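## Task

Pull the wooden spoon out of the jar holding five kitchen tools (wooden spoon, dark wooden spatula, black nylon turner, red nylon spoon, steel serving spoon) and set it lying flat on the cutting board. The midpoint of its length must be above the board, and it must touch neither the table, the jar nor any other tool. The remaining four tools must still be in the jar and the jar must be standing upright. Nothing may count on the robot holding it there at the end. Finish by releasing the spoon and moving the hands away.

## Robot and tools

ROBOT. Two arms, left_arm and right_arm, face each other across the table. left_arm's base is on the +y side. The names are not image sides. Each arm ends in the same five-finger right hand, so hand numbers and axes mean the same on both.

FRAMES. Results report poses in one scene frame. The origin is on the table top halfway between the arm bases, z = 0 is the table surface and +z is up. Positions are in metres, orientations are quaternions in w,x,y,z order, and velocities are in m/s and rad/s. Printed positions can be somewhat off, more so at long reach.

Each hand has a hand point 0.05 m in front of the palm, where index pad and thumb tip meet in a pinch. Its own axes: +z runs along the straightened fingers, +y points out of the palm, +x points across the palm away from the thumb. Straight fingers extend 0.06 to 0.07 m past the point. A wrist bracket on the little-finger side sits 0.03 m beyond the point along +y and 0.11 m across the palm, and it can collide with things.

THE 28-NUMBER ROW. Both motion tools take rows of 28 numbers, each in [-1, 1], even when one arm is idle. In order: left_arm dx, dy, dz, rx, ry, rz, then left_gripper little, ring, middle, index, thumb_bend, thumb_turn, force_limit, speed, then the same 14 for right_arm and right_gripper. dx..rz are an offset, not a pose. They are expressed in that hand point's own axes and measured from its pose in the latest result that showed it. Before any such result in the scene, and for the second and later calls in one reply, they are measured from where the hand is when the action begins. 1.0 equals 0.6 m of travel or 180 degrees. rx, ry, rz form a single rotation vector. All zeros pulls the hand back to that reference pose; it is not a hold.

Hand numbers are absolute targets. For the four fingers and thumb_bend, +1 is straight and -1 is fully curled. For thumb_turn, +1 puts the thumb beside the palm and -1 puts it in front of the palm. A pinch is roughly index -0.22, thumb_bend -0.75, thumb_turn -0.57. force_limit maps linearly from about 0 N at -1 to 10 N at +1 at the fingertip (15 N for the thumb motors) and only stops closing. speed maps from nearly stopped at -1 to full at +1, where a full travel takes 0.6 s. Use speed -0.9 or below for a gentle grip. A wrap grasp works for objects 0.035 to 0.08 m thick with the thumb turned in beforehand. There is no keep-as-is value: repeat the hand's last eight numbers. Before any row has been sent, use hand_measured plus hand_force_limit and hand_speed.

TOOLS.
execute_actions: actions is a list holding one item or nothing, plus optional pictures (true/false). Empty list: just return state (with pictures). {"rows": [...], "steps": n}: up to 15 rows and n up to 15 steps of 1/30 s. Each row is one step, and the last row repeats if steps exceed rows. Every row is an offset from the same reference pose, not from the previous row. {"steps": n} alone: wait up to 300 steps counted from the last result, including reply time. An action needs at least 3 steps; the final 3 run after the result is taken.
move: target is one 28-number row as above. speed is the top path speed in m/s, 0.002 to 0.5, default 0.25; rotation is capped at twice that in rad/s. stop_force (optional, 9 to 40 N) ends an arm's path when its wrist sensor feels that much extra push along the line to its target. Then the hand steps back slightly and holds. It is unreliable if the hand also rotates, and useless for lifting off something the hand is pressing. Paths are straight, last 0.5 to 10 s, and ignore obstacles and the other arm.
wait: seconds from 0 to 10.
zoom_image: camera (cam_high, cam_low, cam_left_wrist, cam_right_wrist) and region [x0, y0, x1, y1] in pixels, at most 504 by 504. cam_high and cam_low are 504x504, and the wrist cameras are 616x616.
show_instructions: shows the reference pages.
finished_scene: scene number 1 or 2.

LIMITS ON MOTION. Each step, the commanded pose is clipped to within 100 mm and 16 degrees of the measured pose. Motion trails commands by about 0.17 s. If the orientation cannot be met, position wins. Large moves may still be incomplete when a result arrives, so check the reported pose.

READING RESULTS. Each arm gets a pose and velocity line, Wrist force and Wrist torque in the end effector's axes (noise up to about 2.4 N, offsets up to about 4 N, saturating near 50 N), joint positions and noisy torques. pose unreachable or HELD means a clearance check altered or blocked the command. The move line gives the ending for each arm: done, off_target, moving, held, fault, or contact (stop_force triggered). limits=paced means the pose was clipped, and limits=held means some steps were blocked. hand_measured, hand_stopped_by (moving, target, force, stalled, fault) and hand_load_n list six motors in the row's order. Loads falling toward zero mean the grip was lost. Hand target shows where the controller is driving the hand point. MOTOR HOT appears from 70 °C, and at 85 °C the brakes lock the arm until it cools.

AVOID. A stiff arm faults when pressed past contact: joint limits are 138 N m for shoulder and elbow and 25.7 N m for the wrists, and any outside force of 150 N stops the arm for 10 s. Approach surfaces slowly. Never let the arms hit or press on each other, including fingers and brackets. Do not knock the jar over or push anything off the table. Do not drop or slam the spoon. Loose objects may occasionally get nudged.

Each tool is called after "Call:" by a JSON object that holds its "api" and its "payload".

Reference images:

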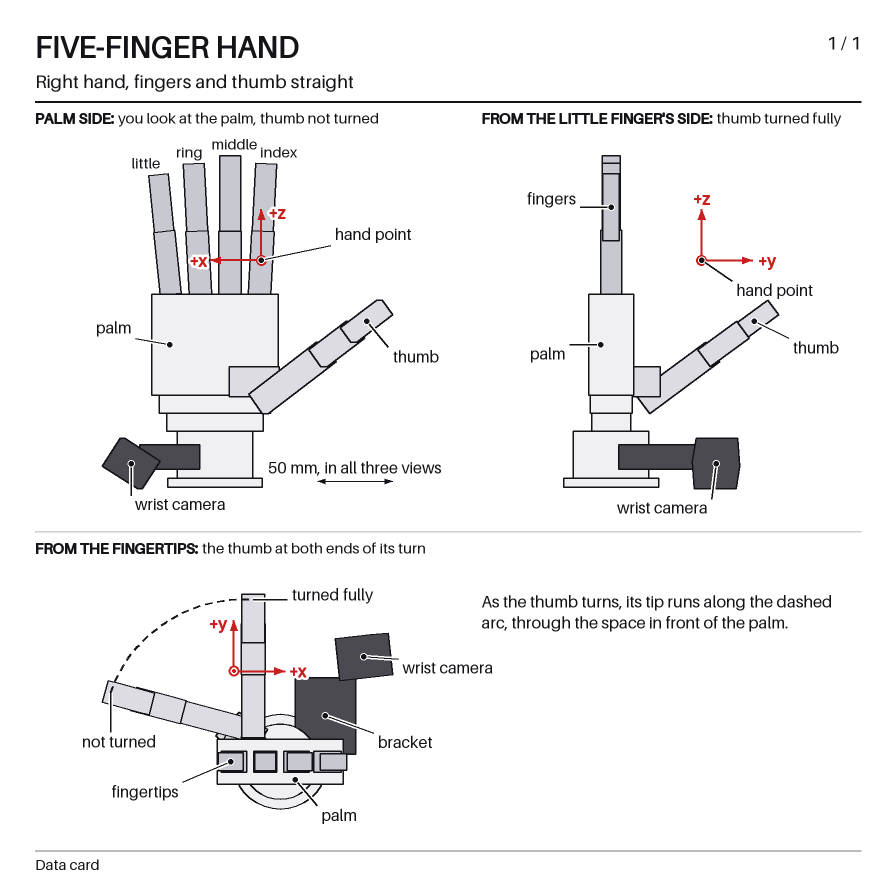

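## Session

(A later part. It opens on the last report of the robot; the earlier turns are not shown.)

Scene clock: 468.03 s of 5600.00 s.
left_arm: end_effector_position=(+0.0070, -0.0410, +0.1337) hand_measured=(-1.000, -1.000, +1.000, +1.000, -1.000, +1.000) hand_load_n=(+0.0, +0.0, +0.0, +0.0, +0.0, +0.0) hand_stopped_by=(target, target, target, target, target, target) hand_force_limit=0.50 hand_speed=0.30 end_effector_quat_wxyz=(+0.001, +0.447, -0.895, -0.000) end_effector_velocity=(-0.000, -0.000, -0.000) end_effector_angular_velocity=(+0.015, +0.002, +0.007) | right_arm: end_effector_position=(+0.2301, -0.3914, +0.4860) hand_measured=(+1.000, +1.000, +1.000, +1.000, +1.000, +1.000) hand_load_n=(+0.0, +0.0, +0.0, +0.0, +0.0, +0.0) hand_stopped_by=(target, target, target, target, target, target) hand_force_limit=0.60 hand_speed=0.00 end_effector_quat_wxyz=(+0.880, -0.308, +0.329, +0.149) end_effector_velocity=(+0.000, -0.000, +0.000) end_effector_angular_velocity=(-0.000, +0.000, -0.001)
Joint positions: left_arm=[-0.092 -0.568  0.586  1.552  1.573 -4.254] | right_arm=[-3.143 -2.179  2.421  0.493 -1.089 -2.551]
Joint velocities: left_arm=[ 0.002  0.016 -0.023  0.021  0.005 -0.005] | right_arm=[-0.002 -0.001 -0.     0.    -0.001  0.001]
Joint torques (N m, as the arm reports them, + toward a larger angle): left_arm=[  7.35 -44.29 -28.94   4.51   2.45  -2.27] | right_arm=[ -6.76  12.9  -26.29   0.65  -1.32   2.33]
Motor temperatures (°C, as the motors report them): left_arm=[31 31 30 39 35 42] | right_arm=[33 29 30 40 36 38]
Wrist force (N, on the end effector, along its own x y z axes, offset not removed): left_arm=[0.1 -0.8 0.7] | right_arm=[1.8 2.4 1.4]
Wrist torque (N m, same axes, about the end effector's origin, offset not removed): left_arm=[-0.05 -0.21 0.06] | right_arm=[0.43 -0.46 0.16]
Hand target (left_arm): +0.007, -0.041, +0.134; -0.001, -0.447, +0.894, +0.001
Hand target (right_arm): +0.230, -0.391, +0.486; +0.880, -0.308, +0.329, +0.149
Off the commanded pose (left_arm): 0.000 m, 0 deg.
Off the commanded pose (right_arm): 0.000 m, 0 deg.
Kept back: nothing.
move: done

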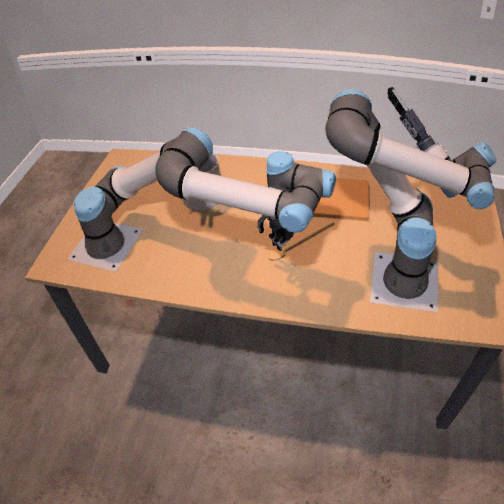

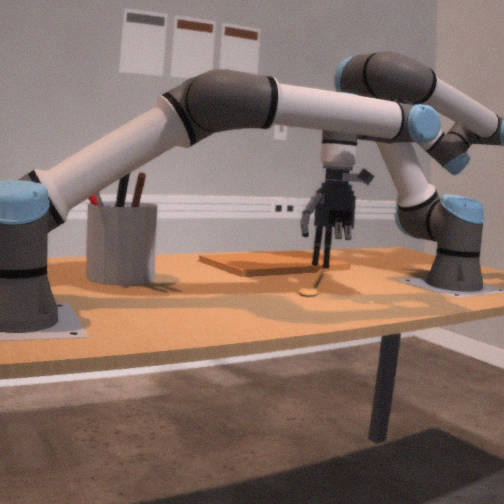

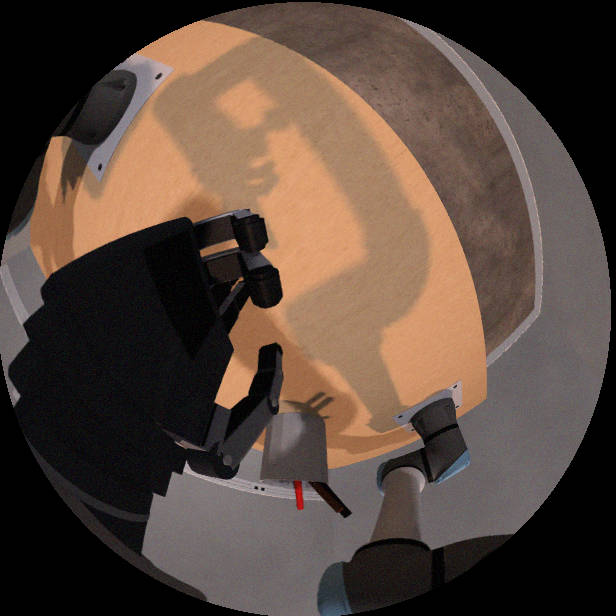

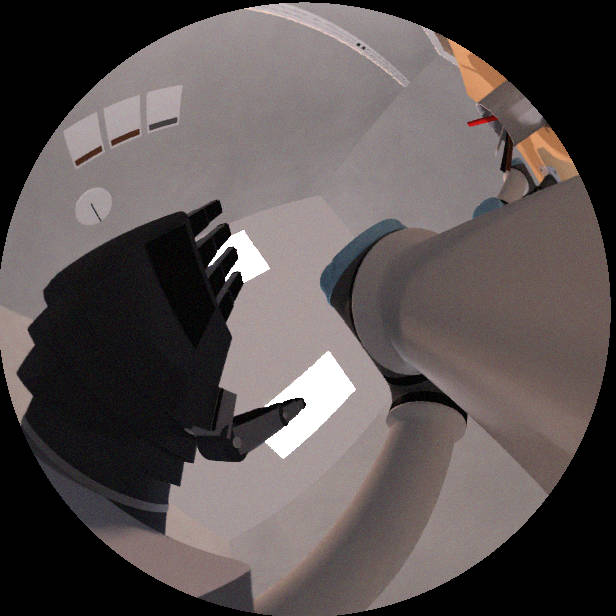

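Call:
{"api": "move", "payload": {"target": [0,0.03,0.075,0,0,0.08,-1,-1,1,1,-1,1,0.5,0.3,0,0,0,0,0,0,1,1,1,1,1,1,0.6,0], "speed": 0.08}}

Call:
{"api": "zoom_image", "payload": {"camera": "cam_high", "region": [200, 180, 380, 300]}}

Call:
{"api": "zoom_image", "payload": {"camera": "cam_low", "region": [220, 220, 400, 320]}}

Scene clock: 470.23 s of 5600.00 s.
left_arm: end_effector_position=(-0.0074, -0.0303, +0.0891) hand_measured=(-1.000, -1.000, +1.000, +1.000, -1.000, +1.000) hand_load_n=(+0.0, +0.0, +0.0, +0.0, +0.0, +0.0) hand_stopped_by=(target, target, target, target, target, target) hand_force_limit=0.50 hand_speed=0.30 end_effector_quat_wxyz=(+0.001, +0.332, -0.943, -0.000) end_effector_velocity=(-0.001, +0.001, -0.002) end_effector_angular_velocity=(-0.002, -0.001, -0.018) | right_arm: end_effector_position=(+0.2301, -0.3914, +0.4860) hand_measured=(+1.000, +1.000, +1.000, +1.000, +1.000, +1.000) hand_load_n=(+0.0, +0.0, +0.0, +0.0, +0.0, +0.0) hand_stopped_by=(target, target, target, target, target, target) hand_force_limit=0.60 hand_speed=0.00 end_effector_quat_wxyz=(+0.880, -0.308, +0.329, +0.149) end_effector_velocity=(-0.000, +0.000, -0.000) end_effector_angular_velocity=(-0.001, -0.000, -0.000)
Joint positions: left_arm=[-0.139 -0.574  0.712  1.432  1.573 -4.052] | right_arm=[-3.143 -2.179  2.421  0.493 -1.089 -2.551]
Joint velocities: left_arm=[-0.003 -0.002  0.009 -0.009 -0.002  0.014] | right_arm=[-0.001 -0.001 -0.    -0.    -0.001 -0.   ]
Joint torques (N m, as the arm reports them, + toward a larger angle): left_arm=[ -8.17 -73.49 -13.5   -0.78  -2.11   2.47] | right_arm=[ -6.54  12.43 -25.76   0.37  -1.01   2.43]
Motor temperatures (°C, as the motors report them): left_arm=[31 31 30 39 35 42] | right_arm=[33 29 30 40 36 38]
Wrist force (N, on the end effector, along its own x y z axes, offset not removed): left_arm=[0.1 -1.9 1.2] | right_arm=[1.7 1.0 2.0]
Wrist torque (N m, same axes, about the end effector's origin, offset not removed): left_arm=[-0.41 -0.34 0.04] | right_arm=[0.04 -0.47 0.07]
Hand target (left_arm): -0.008, -0.030, +0.089; -0.001, -0.331, +0.943, +0.000
Hand target (right_arm): +0.230, -0.391, +0.486; +0.880, -0.308, +0.329, +0.149
Off the commanded pose (left_arm): 0.000 m, 0 deg.
Off the commanded pose (right_arm): 0.000 m, 0 deg.
joint sent to its limit (right arm) — the command would take joint 1 (shoulder pan) past its lower limit, so that joint was sent only as far as its limit.
Kept back: nothing.
move: done

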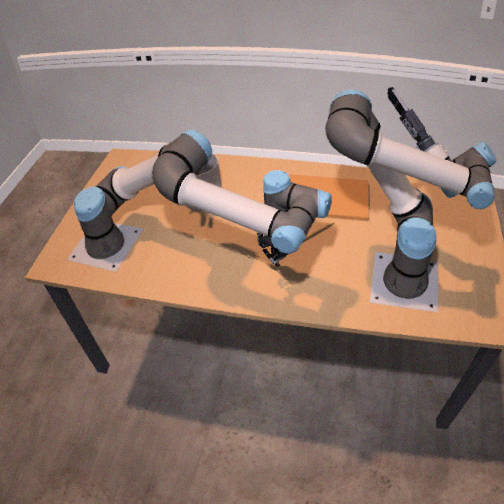

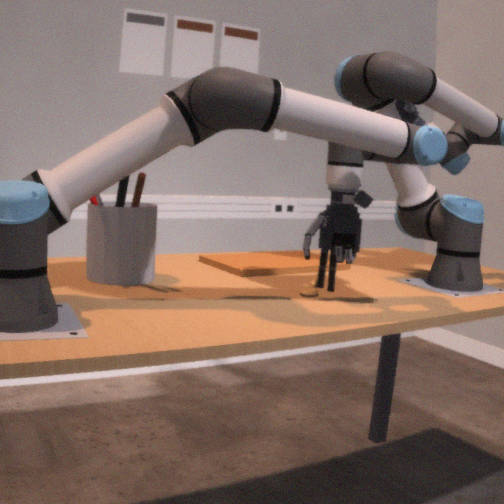

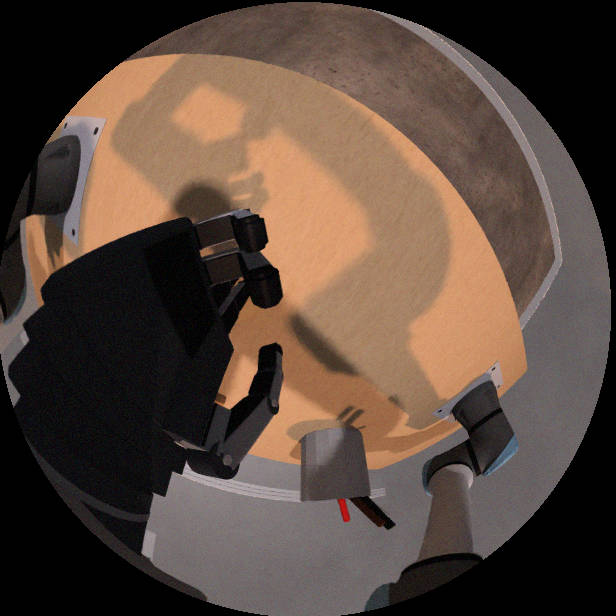

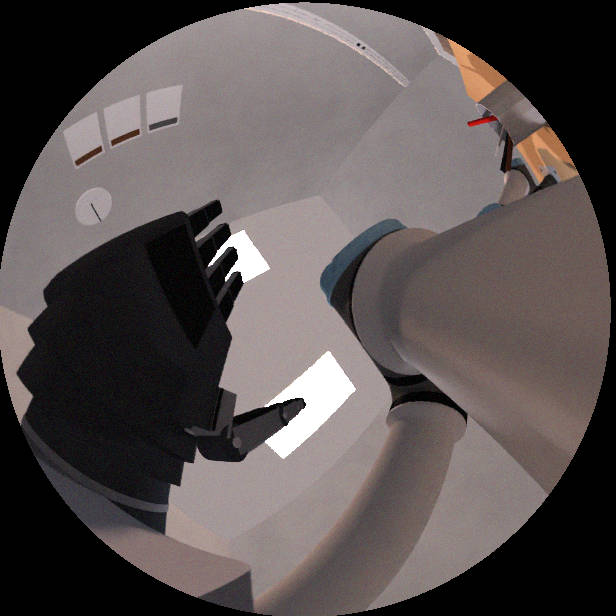

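Region (200, 180, 380, 300) of cam_high's 504x504 image, scaled by 2.800, with more detail than that image has.

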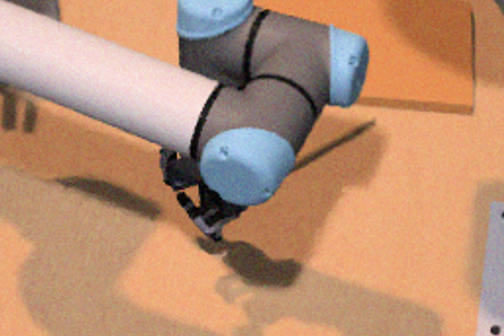

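Region (220, 220, 400, 320) of cam_low's 504x504 image, scaled by 2.800, with more detail than that image has.

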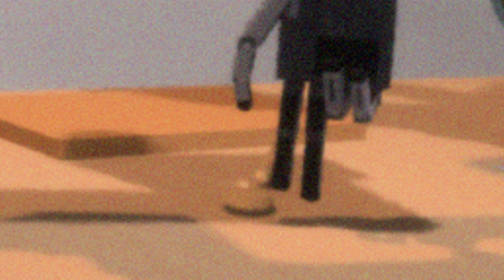

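Call:
{"api": "move", "payload": {"target": [-0.01,0.066,0,0,0,0,-1,-1,1,1,-1,1,0.5,0.3,0,0,0,0,0,0,1,1,1,1,1,1,0.6,0], "speed": 0.05}}

Call:
{"api": "move", "payload": {"target": [0,0,0.018,0,0,0,-1,-1,1,1,-1,1,0.5,0.3,0,0,0,0,0,0,1,1,1,1,1,1,0.6,0], "speed": 0.01, "stop_force": 9}}

Call:
{"api": "zoom_image", "payload": {"camera": "cam_high", "region": [200, 180, 380, 300]}}

Call:
{"api": "zoom_image", "payload": {"camera": "cam_low", "region": [220, 220, 400, 320]}}

Scene clock: 471.70 s of 5600.00 s.
left_arm: end_effector_position=(-0.0274, +0.0039, +0.0892) hand_measured=(-1.000, -1.000, +1.000, +1.000, -1.000, +1.000) hand_load_n=(+0.0, +0.0, +0.0, +0.0, +0.0, +0.0) hand_stopped_by=(target, target, target, target, target, target) hand_force_limit=0.50 hand_speed=0.30 end_effector_quat_wxyz=(+0.001, +0.332, -0.943, -0.001) end_effector_velocity=(-0.002, +0.003, +0.001) end_effector_angular_velocity=(-0.003, -0.000, +0.002) | right_arm: end_effector_position=(+0.2301, -0.3914, +0.4860) hand_measured=(+1.000, +1.000, +1.000, +1.000, +1.000, +1.000) hand_load_n=(+0.0, +0.0, +0.0, +0.0, +0.0, +0.0) hand_stopped_by=(target, target, target, target, target, target) hand_force_limit=0.60 hand_speed=0.00 end_effector_quat_wxyz=(+0.880, -0.308, +0.329, +0.149) end_effector_velocity=(-0.000, +0.000, +0.000) end_effector_angular_velocity=(+0.001, +0.000, +0.001)
Joint positions: left_arm=[-0.184 -0.682  0.916  1.336  1.573 -4.097] | right_arm=[-3.143 -2.179  2.421  0.493 -1.089 -2.551]
Joint velocities: left_arm=[-0.004 -0.01   0.016 -0.009 -0.001 -0.006] | right_arm=[ 0.    -0.     0.     0.    -0.     0.001]
Joint torques (N m, as the arm reports them, + toward a larger angle): left_arm=[ -7.8  -67.35 -11.99  -0.6   -2.23  -2.2 ] | right_arm=[ -6.35  12.76 -26.58   0.56  -1.31   2.27]
Motor temperatures (°C, as the motors report them): left_arm=[31 31 30 39 35 42] | right_arm=[33 29 30 40 36 38]
Wrist force (N, on the end effector, along its own x y z axes, offset not removed): left_arm=[1.0 -1.0 1.5] | right_arm=[1.1 1.1 2.0]
Wrist torque (N m, same axes, about the end effector's origin, offset not removed): left_arm=[-0.23 -0.49 0.05] | right_arm=[0.24 -0.34 0.10]
Hand target (left_arm): -0.028, +0.004, +0.089; -0.001, -0.332, +0.943, +0.000
Hand target (right_arm): +0.230, -0.391, +0.486; +0.880, -0.308, +0.329, +0.149
Off the commanded pose (left_arm): 0.000 m, 0 deg.
Off the commanded pose (right_arm): 0.000 m, 0 deg.
Kept back: nothing.
move: done

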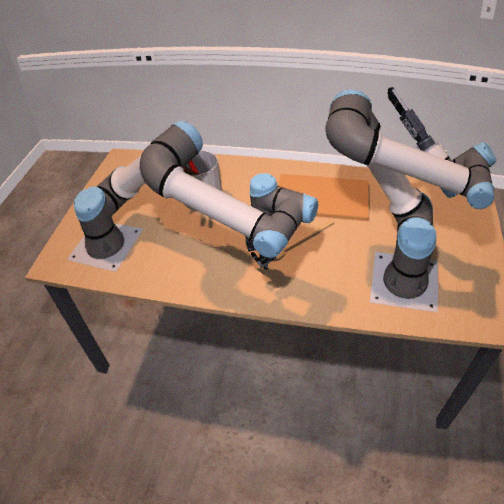

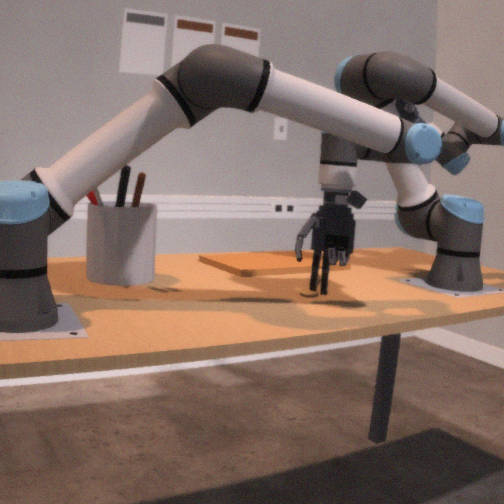

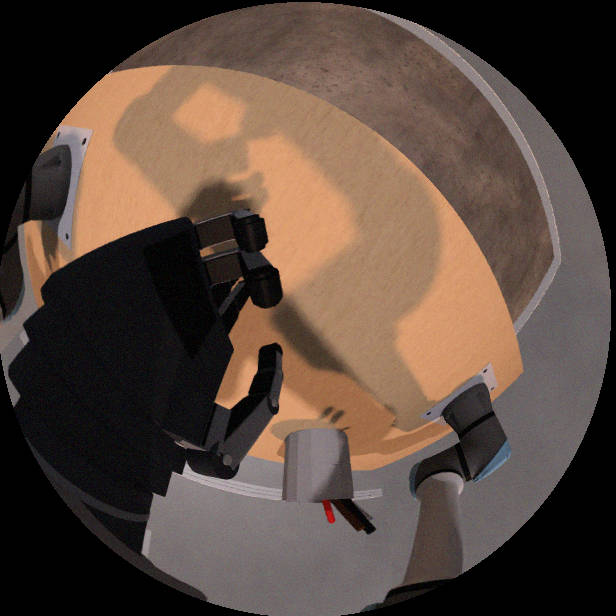

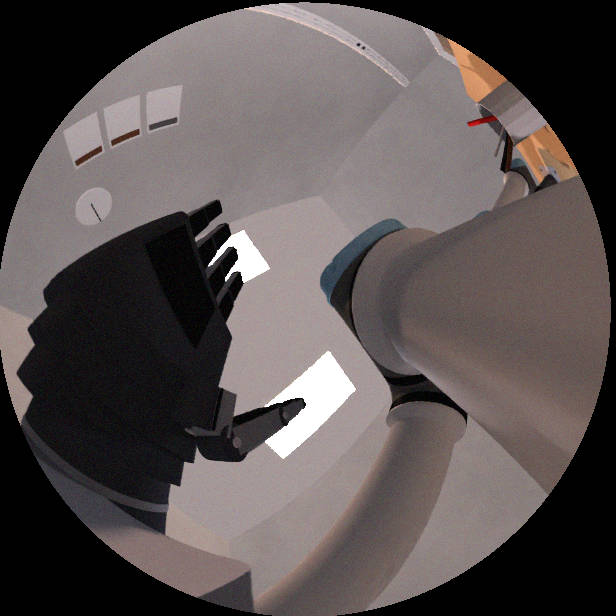

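Scene clock: 473.00 s of 5600.00 s.
left_arm: end_effector_position=(-0.0275, +0.0039, +0.0788) hand_measured=(-1.000, -1.000, +1.000, +1.000, -1.000, +1.000) hand_load_n=(+0.0, +0.0, +0.0, +0.0, +0.0, +0.0) hand_stopped_by=(target, target, target, target, target, target) hand_force_limit=0.50 hand_speed=0.30 end_effector_quat_wxyz=(+0.001, +0.332, -0.943, -0.001) end_effector_velocity=(-0.001, -0.000, -0.003) end_effector_angular_velocity=(-0.000, +0.001, -0.001) | right_arm: end_effector_position=(+0.2301, -0.3914, +0.4860) hand_measured=(+1.000, +1.000, +1.000, +1.000, +1.000, +1.000) hand_load_n=(+0.0, +0.0, +0.0, +0.0, +0.0, +0.0) hand_stopped_by=(target, target, target, target, target, target) hand_force_limit=0.60 hand_speed=0.00 end_effector_quat_wxyz=(+0.880, -0.308, +0.329, +0.149) end_effector_velocity=(-0.000, +0.000, +0.000) end_effector_angular_velocity=(-0.000, -0.000, +0.002)
Joint positions: left_arm=[-0.184 -0.675  0.93   1.315  1.573 -4.097] | right_arm=[-3.143 -2.179  2.421  0.493 -1.089 -2.551]
Joint velocities: left_arm=[-0.001  0.002  0.004 -0.006  0.001 -0.   ] | right_arm=[ 0.002 -0.    -0.     0.    -0.001  0.   ]
Joint torques (N m, as the arm reports them, + toward a larger angle): left_arm=[  1.83 -41.99 -13.56  -0.48   2.56   1.64] | right_arm=[ -6.93  12.43 -26.93   0.38  -1.19   2.47]
Motor temperatures (°C, as the motors report them): left_arm=[31 31 30 39 35 42] | right_arm=[33 29 30 40 36 38]
Wrist force (N, on the end effector, along its own x y z axes, offset not removed): left_arm=[0.1 -2.0 0.0] | right_arm=[2.0 2.8 1.7]
Wrist torque (N m, same axes, about the end effector's origin, offset not removed): left_arm=[-0.26 -0.24 0.07] | right_arm=[0.46 -0.47 0.09]
Hand target (left_arm): -0.027, +0.004, +0.078; -0.001, -0.332, +0.943, +0.001
Hand target (right_arm): +0.230, -0.391, +0.486; +0.880, -0.308, +0.329, +0.149
Off the commanded pose (left_arm): 0.000 m, 0 deg.
Off the commanded pose (right_arm): 0.000 m, 0 deg.
Kept back: nothing.
move: done

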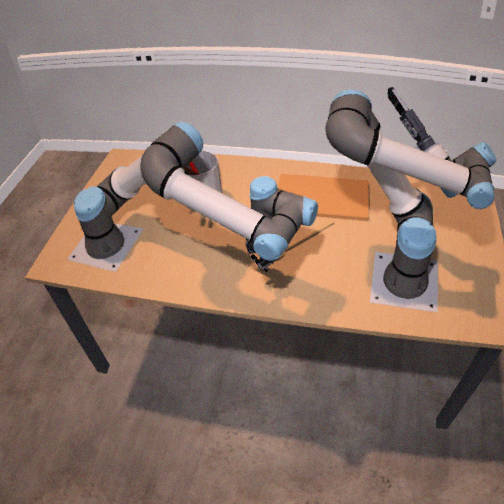

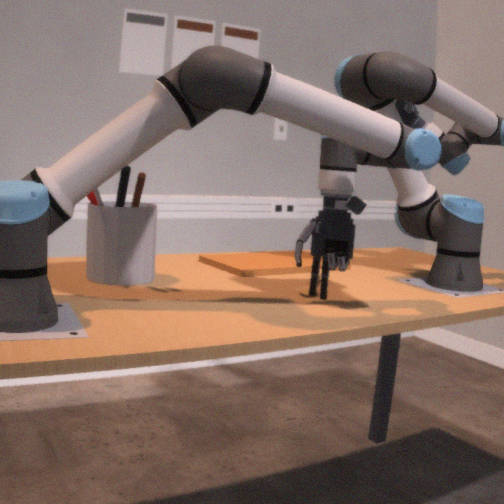

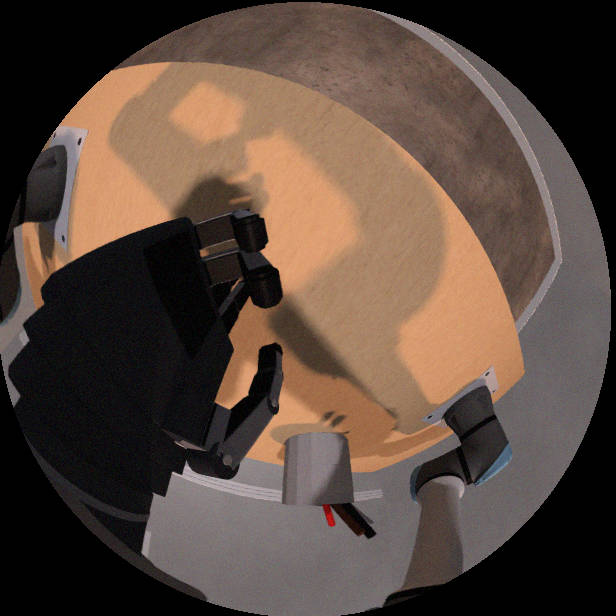

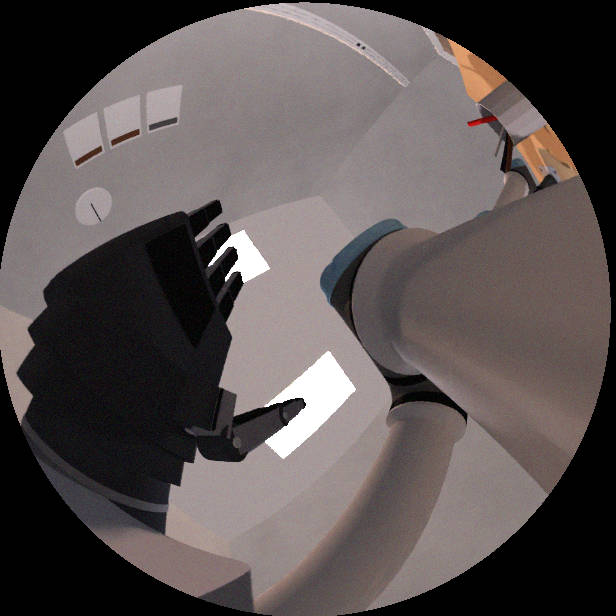

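Region (200, 180, 380, 300) of cam_high's 504x504 image, scaled by 2.800, with more detail than that image has.

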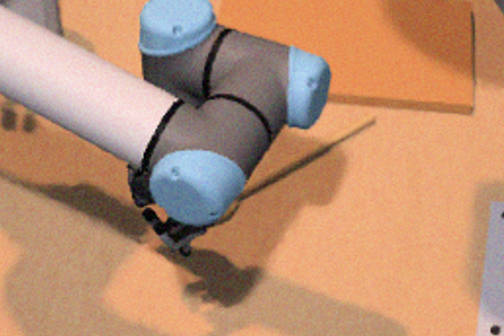

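Region (220, 220, 400, 320) of cam_low's 504x504 image, scaled by 2.800, with more detail than that image has.

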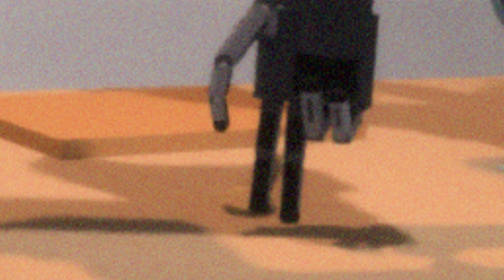

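Call:
{"api": "move", "payload": {"target": [0,0,0.02,0,0,0,-1,-1,1,1,-1,1,0.5,0.3,0,0,0,0,0,0,1,1,1,1,1,1,0.6,0], "speed": 0.004, "stop_force": 9}}

Call:
{"api": "zoom_image", "payload": {"camera": "cam_high", "region": [200, 180, 380, 300]}}

Call:
{"api": "zoom_image", "payload": {"camera": "cam_low", "region": [220, 220, 400, 320]}}

Scene clock: 475.57 s of 5600.00 s.
left_arm: end_effector_position=(-0.0275, +0.0039, +0.0707) hand_measured=(-1.000, -1.000, +1.000, +1.000, -1.000, +1.000) hand_load_n=(+0.0, +0.0, +0.0, +0.0, +0.0, +0.0) hand_stopped_by=(target, target, target, target, target, target) hand_force_limit=0.50 hand_speed=0.30 end_effector_quat_wxyz=(+0.001, +0.332, -0.943, -0.000) end_effector_velocity=(-0.001, -0.001, +0.001) end_effector_angular_velocity=(-0.004, +0.001, -0.001) | right_arm: end_effector_position=(+0.2301, -0.3914, +0.4860) hand_measured=(+1.000, +1.000, +1.000, +1.000, +1.000, +1.000) hand_load_n=(+0.0, +0.0, +0.0, +0.0, +0.0, +0.0) hand_stopped_by=(target, target, target, target, target, target) hand_force_limit=0.60 hand_speed=0.00 end_effector_quat_wxyz=(+0.880, -0.308, +0.329, +0.149) end_effector_velocity=(+0.000, +0.000, -0.000) end_effector_angular_velocity=(-0.000, +0.002, -0.001)
Joint positions: left_arm=[-0.184 -0.669  0.94   1.299  1.573 -4.097] | right_arm=[-3.143 -2.179  2.421  0.493 -1.089 -2.551]
Joint velocities: left_arm=[-0.001 -0.001 -0.003  0.     0.     0.   ] | right_arm=[ 0.001 -0.     0.     0.     0.003 -0.   ]
Joint torques (N m, as the arm reports them, + toward a larger angle): left_arm=[ -6.96 -45.55 -22.07   1.53   2.5   -2.28] | right_arm=[ -6.96  13.83 -26.57   0.43  -1.44   2.26]
Motor temperatures (°C, as the motors report them): left_arm=[31 31 30 39 35 42] | right_arm=[33 29 30 40 36 38]
Wrist force (N, on the end effector, along its own x y z axes, offset not removed): left_arm=[0.3 -2.5 -20.2] | right_arm=[1.1 2.0 0.4]
Wrist torque (N m, same axes, about the end effector's origin, offset not removed): left_arm=[0.88 0.11 0.05] | right_arm=[0.47 -0.32 0.18]
Hand target (left_arm): -0.027, +0.004, +0.071; -0.001, -0.332, +0.943, +0.001
Hand target (right_arm): +0.230, -0.391, +0.486; +0.880, -0.308, +0.329, +0.149
Off the commanded pose (left_arm): 0.004 m, 0 deg.
Off the commanded pose (right_arm): 0.000 m, 0 deg.
joint sent to its limit (right arm) — the command would take joint 1 (shoulder pan) past its lower limit, so that joint was sent only as far as its limit.
Kept back: nothing.
move: contact (left_arm)

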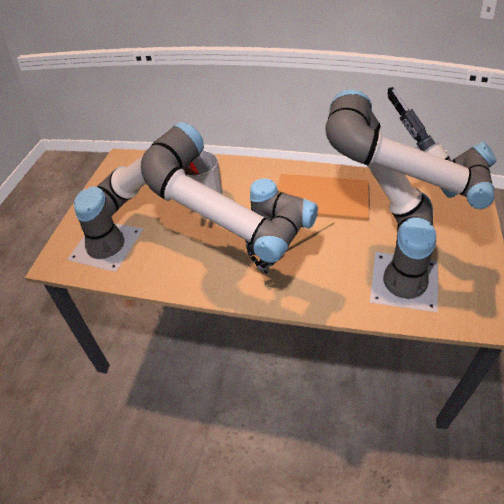

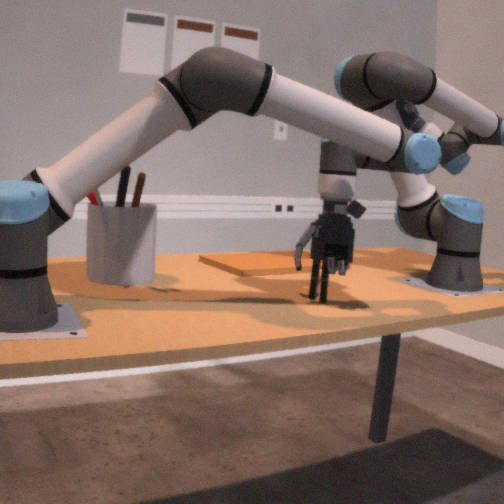

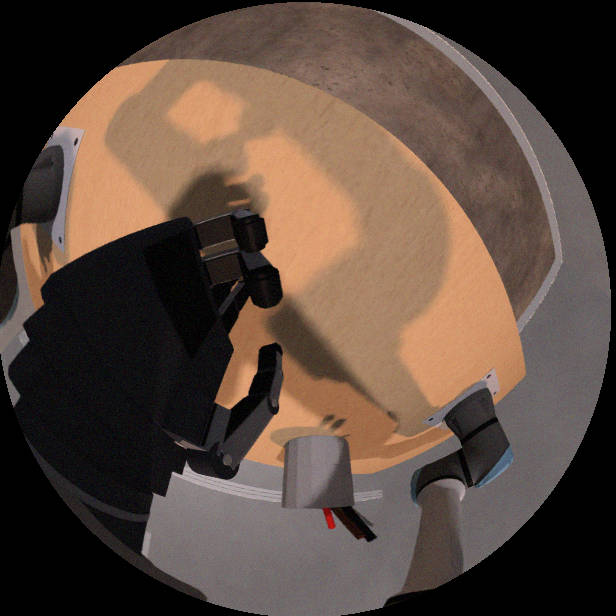

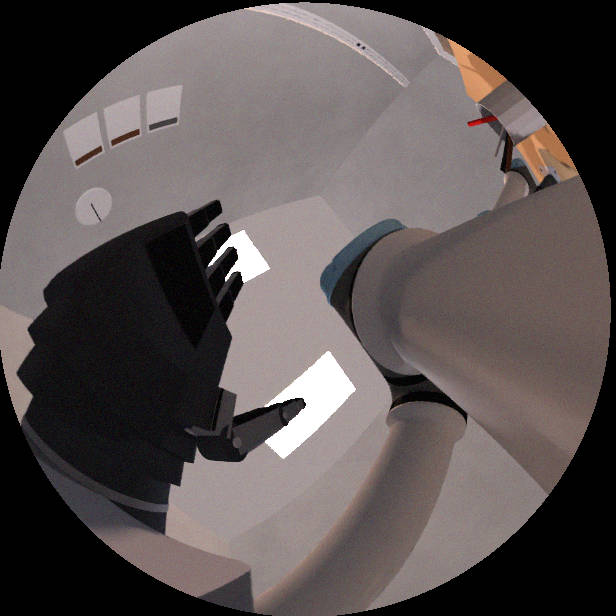

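Region (200, 180, 380, 300) of cam_high's 504x504 image, scaled by 2.800, with more detail than that image has.

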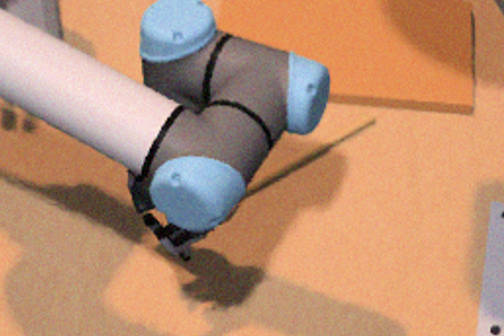

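Region (220, 220, 400, 320) of cam_low's 504x504 image, scaled by 2.800, with more detail than that image has.

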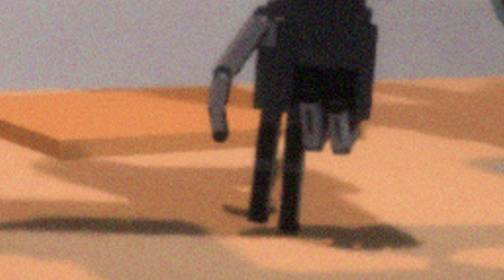

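Call:
{"api": "move", "payload": {"target": [0,-0.05,-0.007,0,0,0,-1,-1,1,1,-1,1,0.5,0.3,0,0,0,0,0,0,1,1,1,1,1,1,0.6,0], "speed": 0.01}}

Call:
{"api": "zoom_image", "payload": {"camera": "cam_high", "region": [200, 180, 380, 300]}}

Call:
{"api": "zoom_image", "payload": {"camera": "cam_low", "region": [220, 220, 400, 320]}}

Scene clock: 479.03 s of 5600.00 s.
left_arm: end_effector_position=(-0.0089, -0.0192, +0.0747) hand_measured=(-1.000, -1.000, +1.000, +1.000, -1.000, +1.000) hand_load_n=(+0.0, +0.0, +0.0, +0.0, +0.0, +0.0) hand_stopped_by=(target, target, target, target, target, target) hand_force_limit=0.50 hand_speed=0.30 end_effector_quat_wxyz=(+0.001, +0.332, -0.943, -0.000) end_effector_velocity=(+0.002, -0.002, +0.000) end_effector_angular_velocity=(+0.001, -0.000, +0.001) | right_arm: end_effector_position=(+0.2301, -0.3914, +0.4860) hand_measured=(+1.000, +1.000, +1.000, +1.000, +1.000, +1.000) hand_load_n=(+0.0, +0.0, +0.0, +0.0, +0.0, +0.0) hand_stopped_by=(target, target, target, target, target, target) hand_force_limit=0.60 hand_speed=0.00 end_effector_quat_wxyz=(+0.880, -0.308, +0.329, +0.149) end_effector_velocity=(+0.000, +0.000, +0.000) end_effector_angular_velocity=(+0.000, +0.001, +0.000)
Joint positions: left_arm=[-0.146 -0.604  0.807  1.368  1.573 -4.059] | right_arm=[-3.143 -2.179  2.421  0.493 -1.089 -2.551]
Joint velocities: left_arm=[ 0.004  0.008 -0.016  0.008  0.     0.004] | right_arm=[ 0.001  0.    -0.     0.     0.001  0.001]
Joint torques (N m, as the arm reports them, + toward a larger angle): left_arm=[  5.37 -43.27 -27.32   4.49  -1.98   2.6 ] | right_arm=[ -5.64  12.71 -26.65   0.41  -1.42   2.31]
Motor temperatures (°C, as the motors report them): left_arm=[31 31 30 39 35 42] | right_arm=[33 29 30 40 36 38]
Wrist force (N, on the end effector, along its own x y z axes, offset not removed): left_arm=[-0.3 -0.5 2.0] | right_arm=[1.2 3.4 2.1]
Wrist torque (N m, same axes, about the end effector's origin, offset not removed): left_arm=[-0.15 -0.31 0.05] | right_arm=[0.63 -0.53 0.14]
Hand target (left_arm): -0.009, -0.019, +0.075; -0.001, -0.332, +0.943, +0.000
Hand target (right_arm): +0.230, -0.391, +0.486; +0.880, -0.308, +0.329, +0.149
Off the commanded pose (left_arm): 0.000 m, 0 deg.
Off the commanded pose (right_arm): 0.000 m, 0 deg.
Kept back: nothing.
move: done

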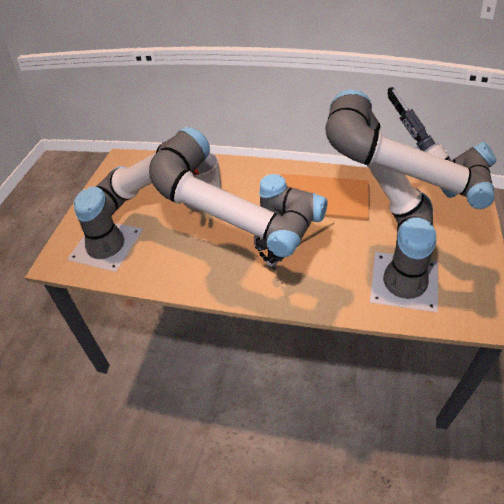

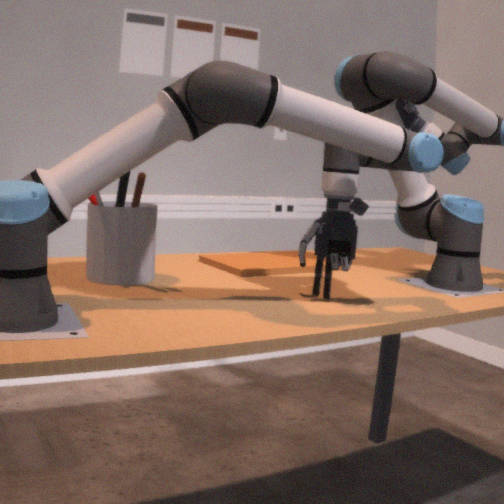

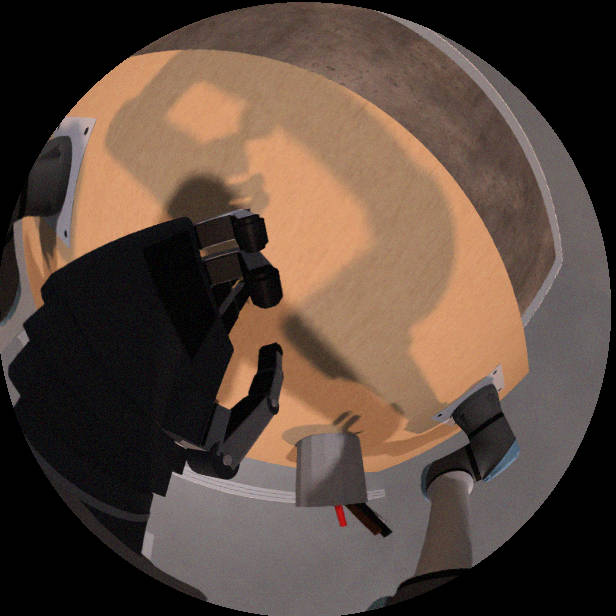

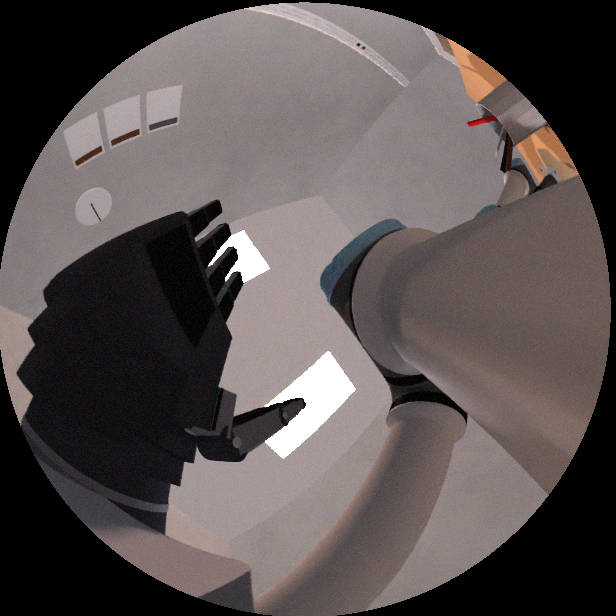

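Region (200, 180, 380, 300) of cam_high's 504x504 image, scaled by 2.800, with more detail than that image has.

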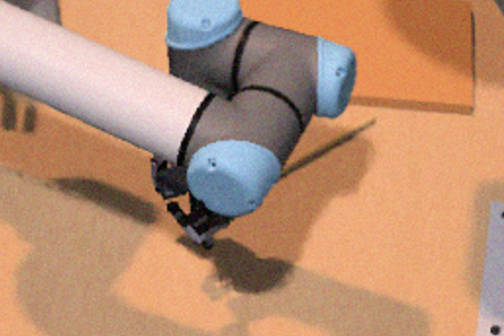

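Region (220, 220, 400, 320) of cam_low's 504x504 image, scaled by 2.800, with more detail than that image has.

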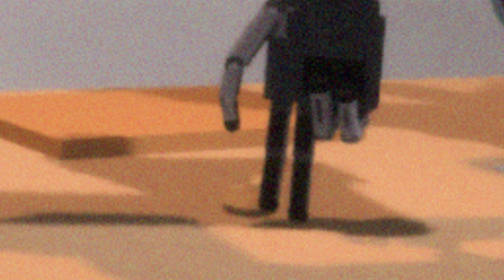

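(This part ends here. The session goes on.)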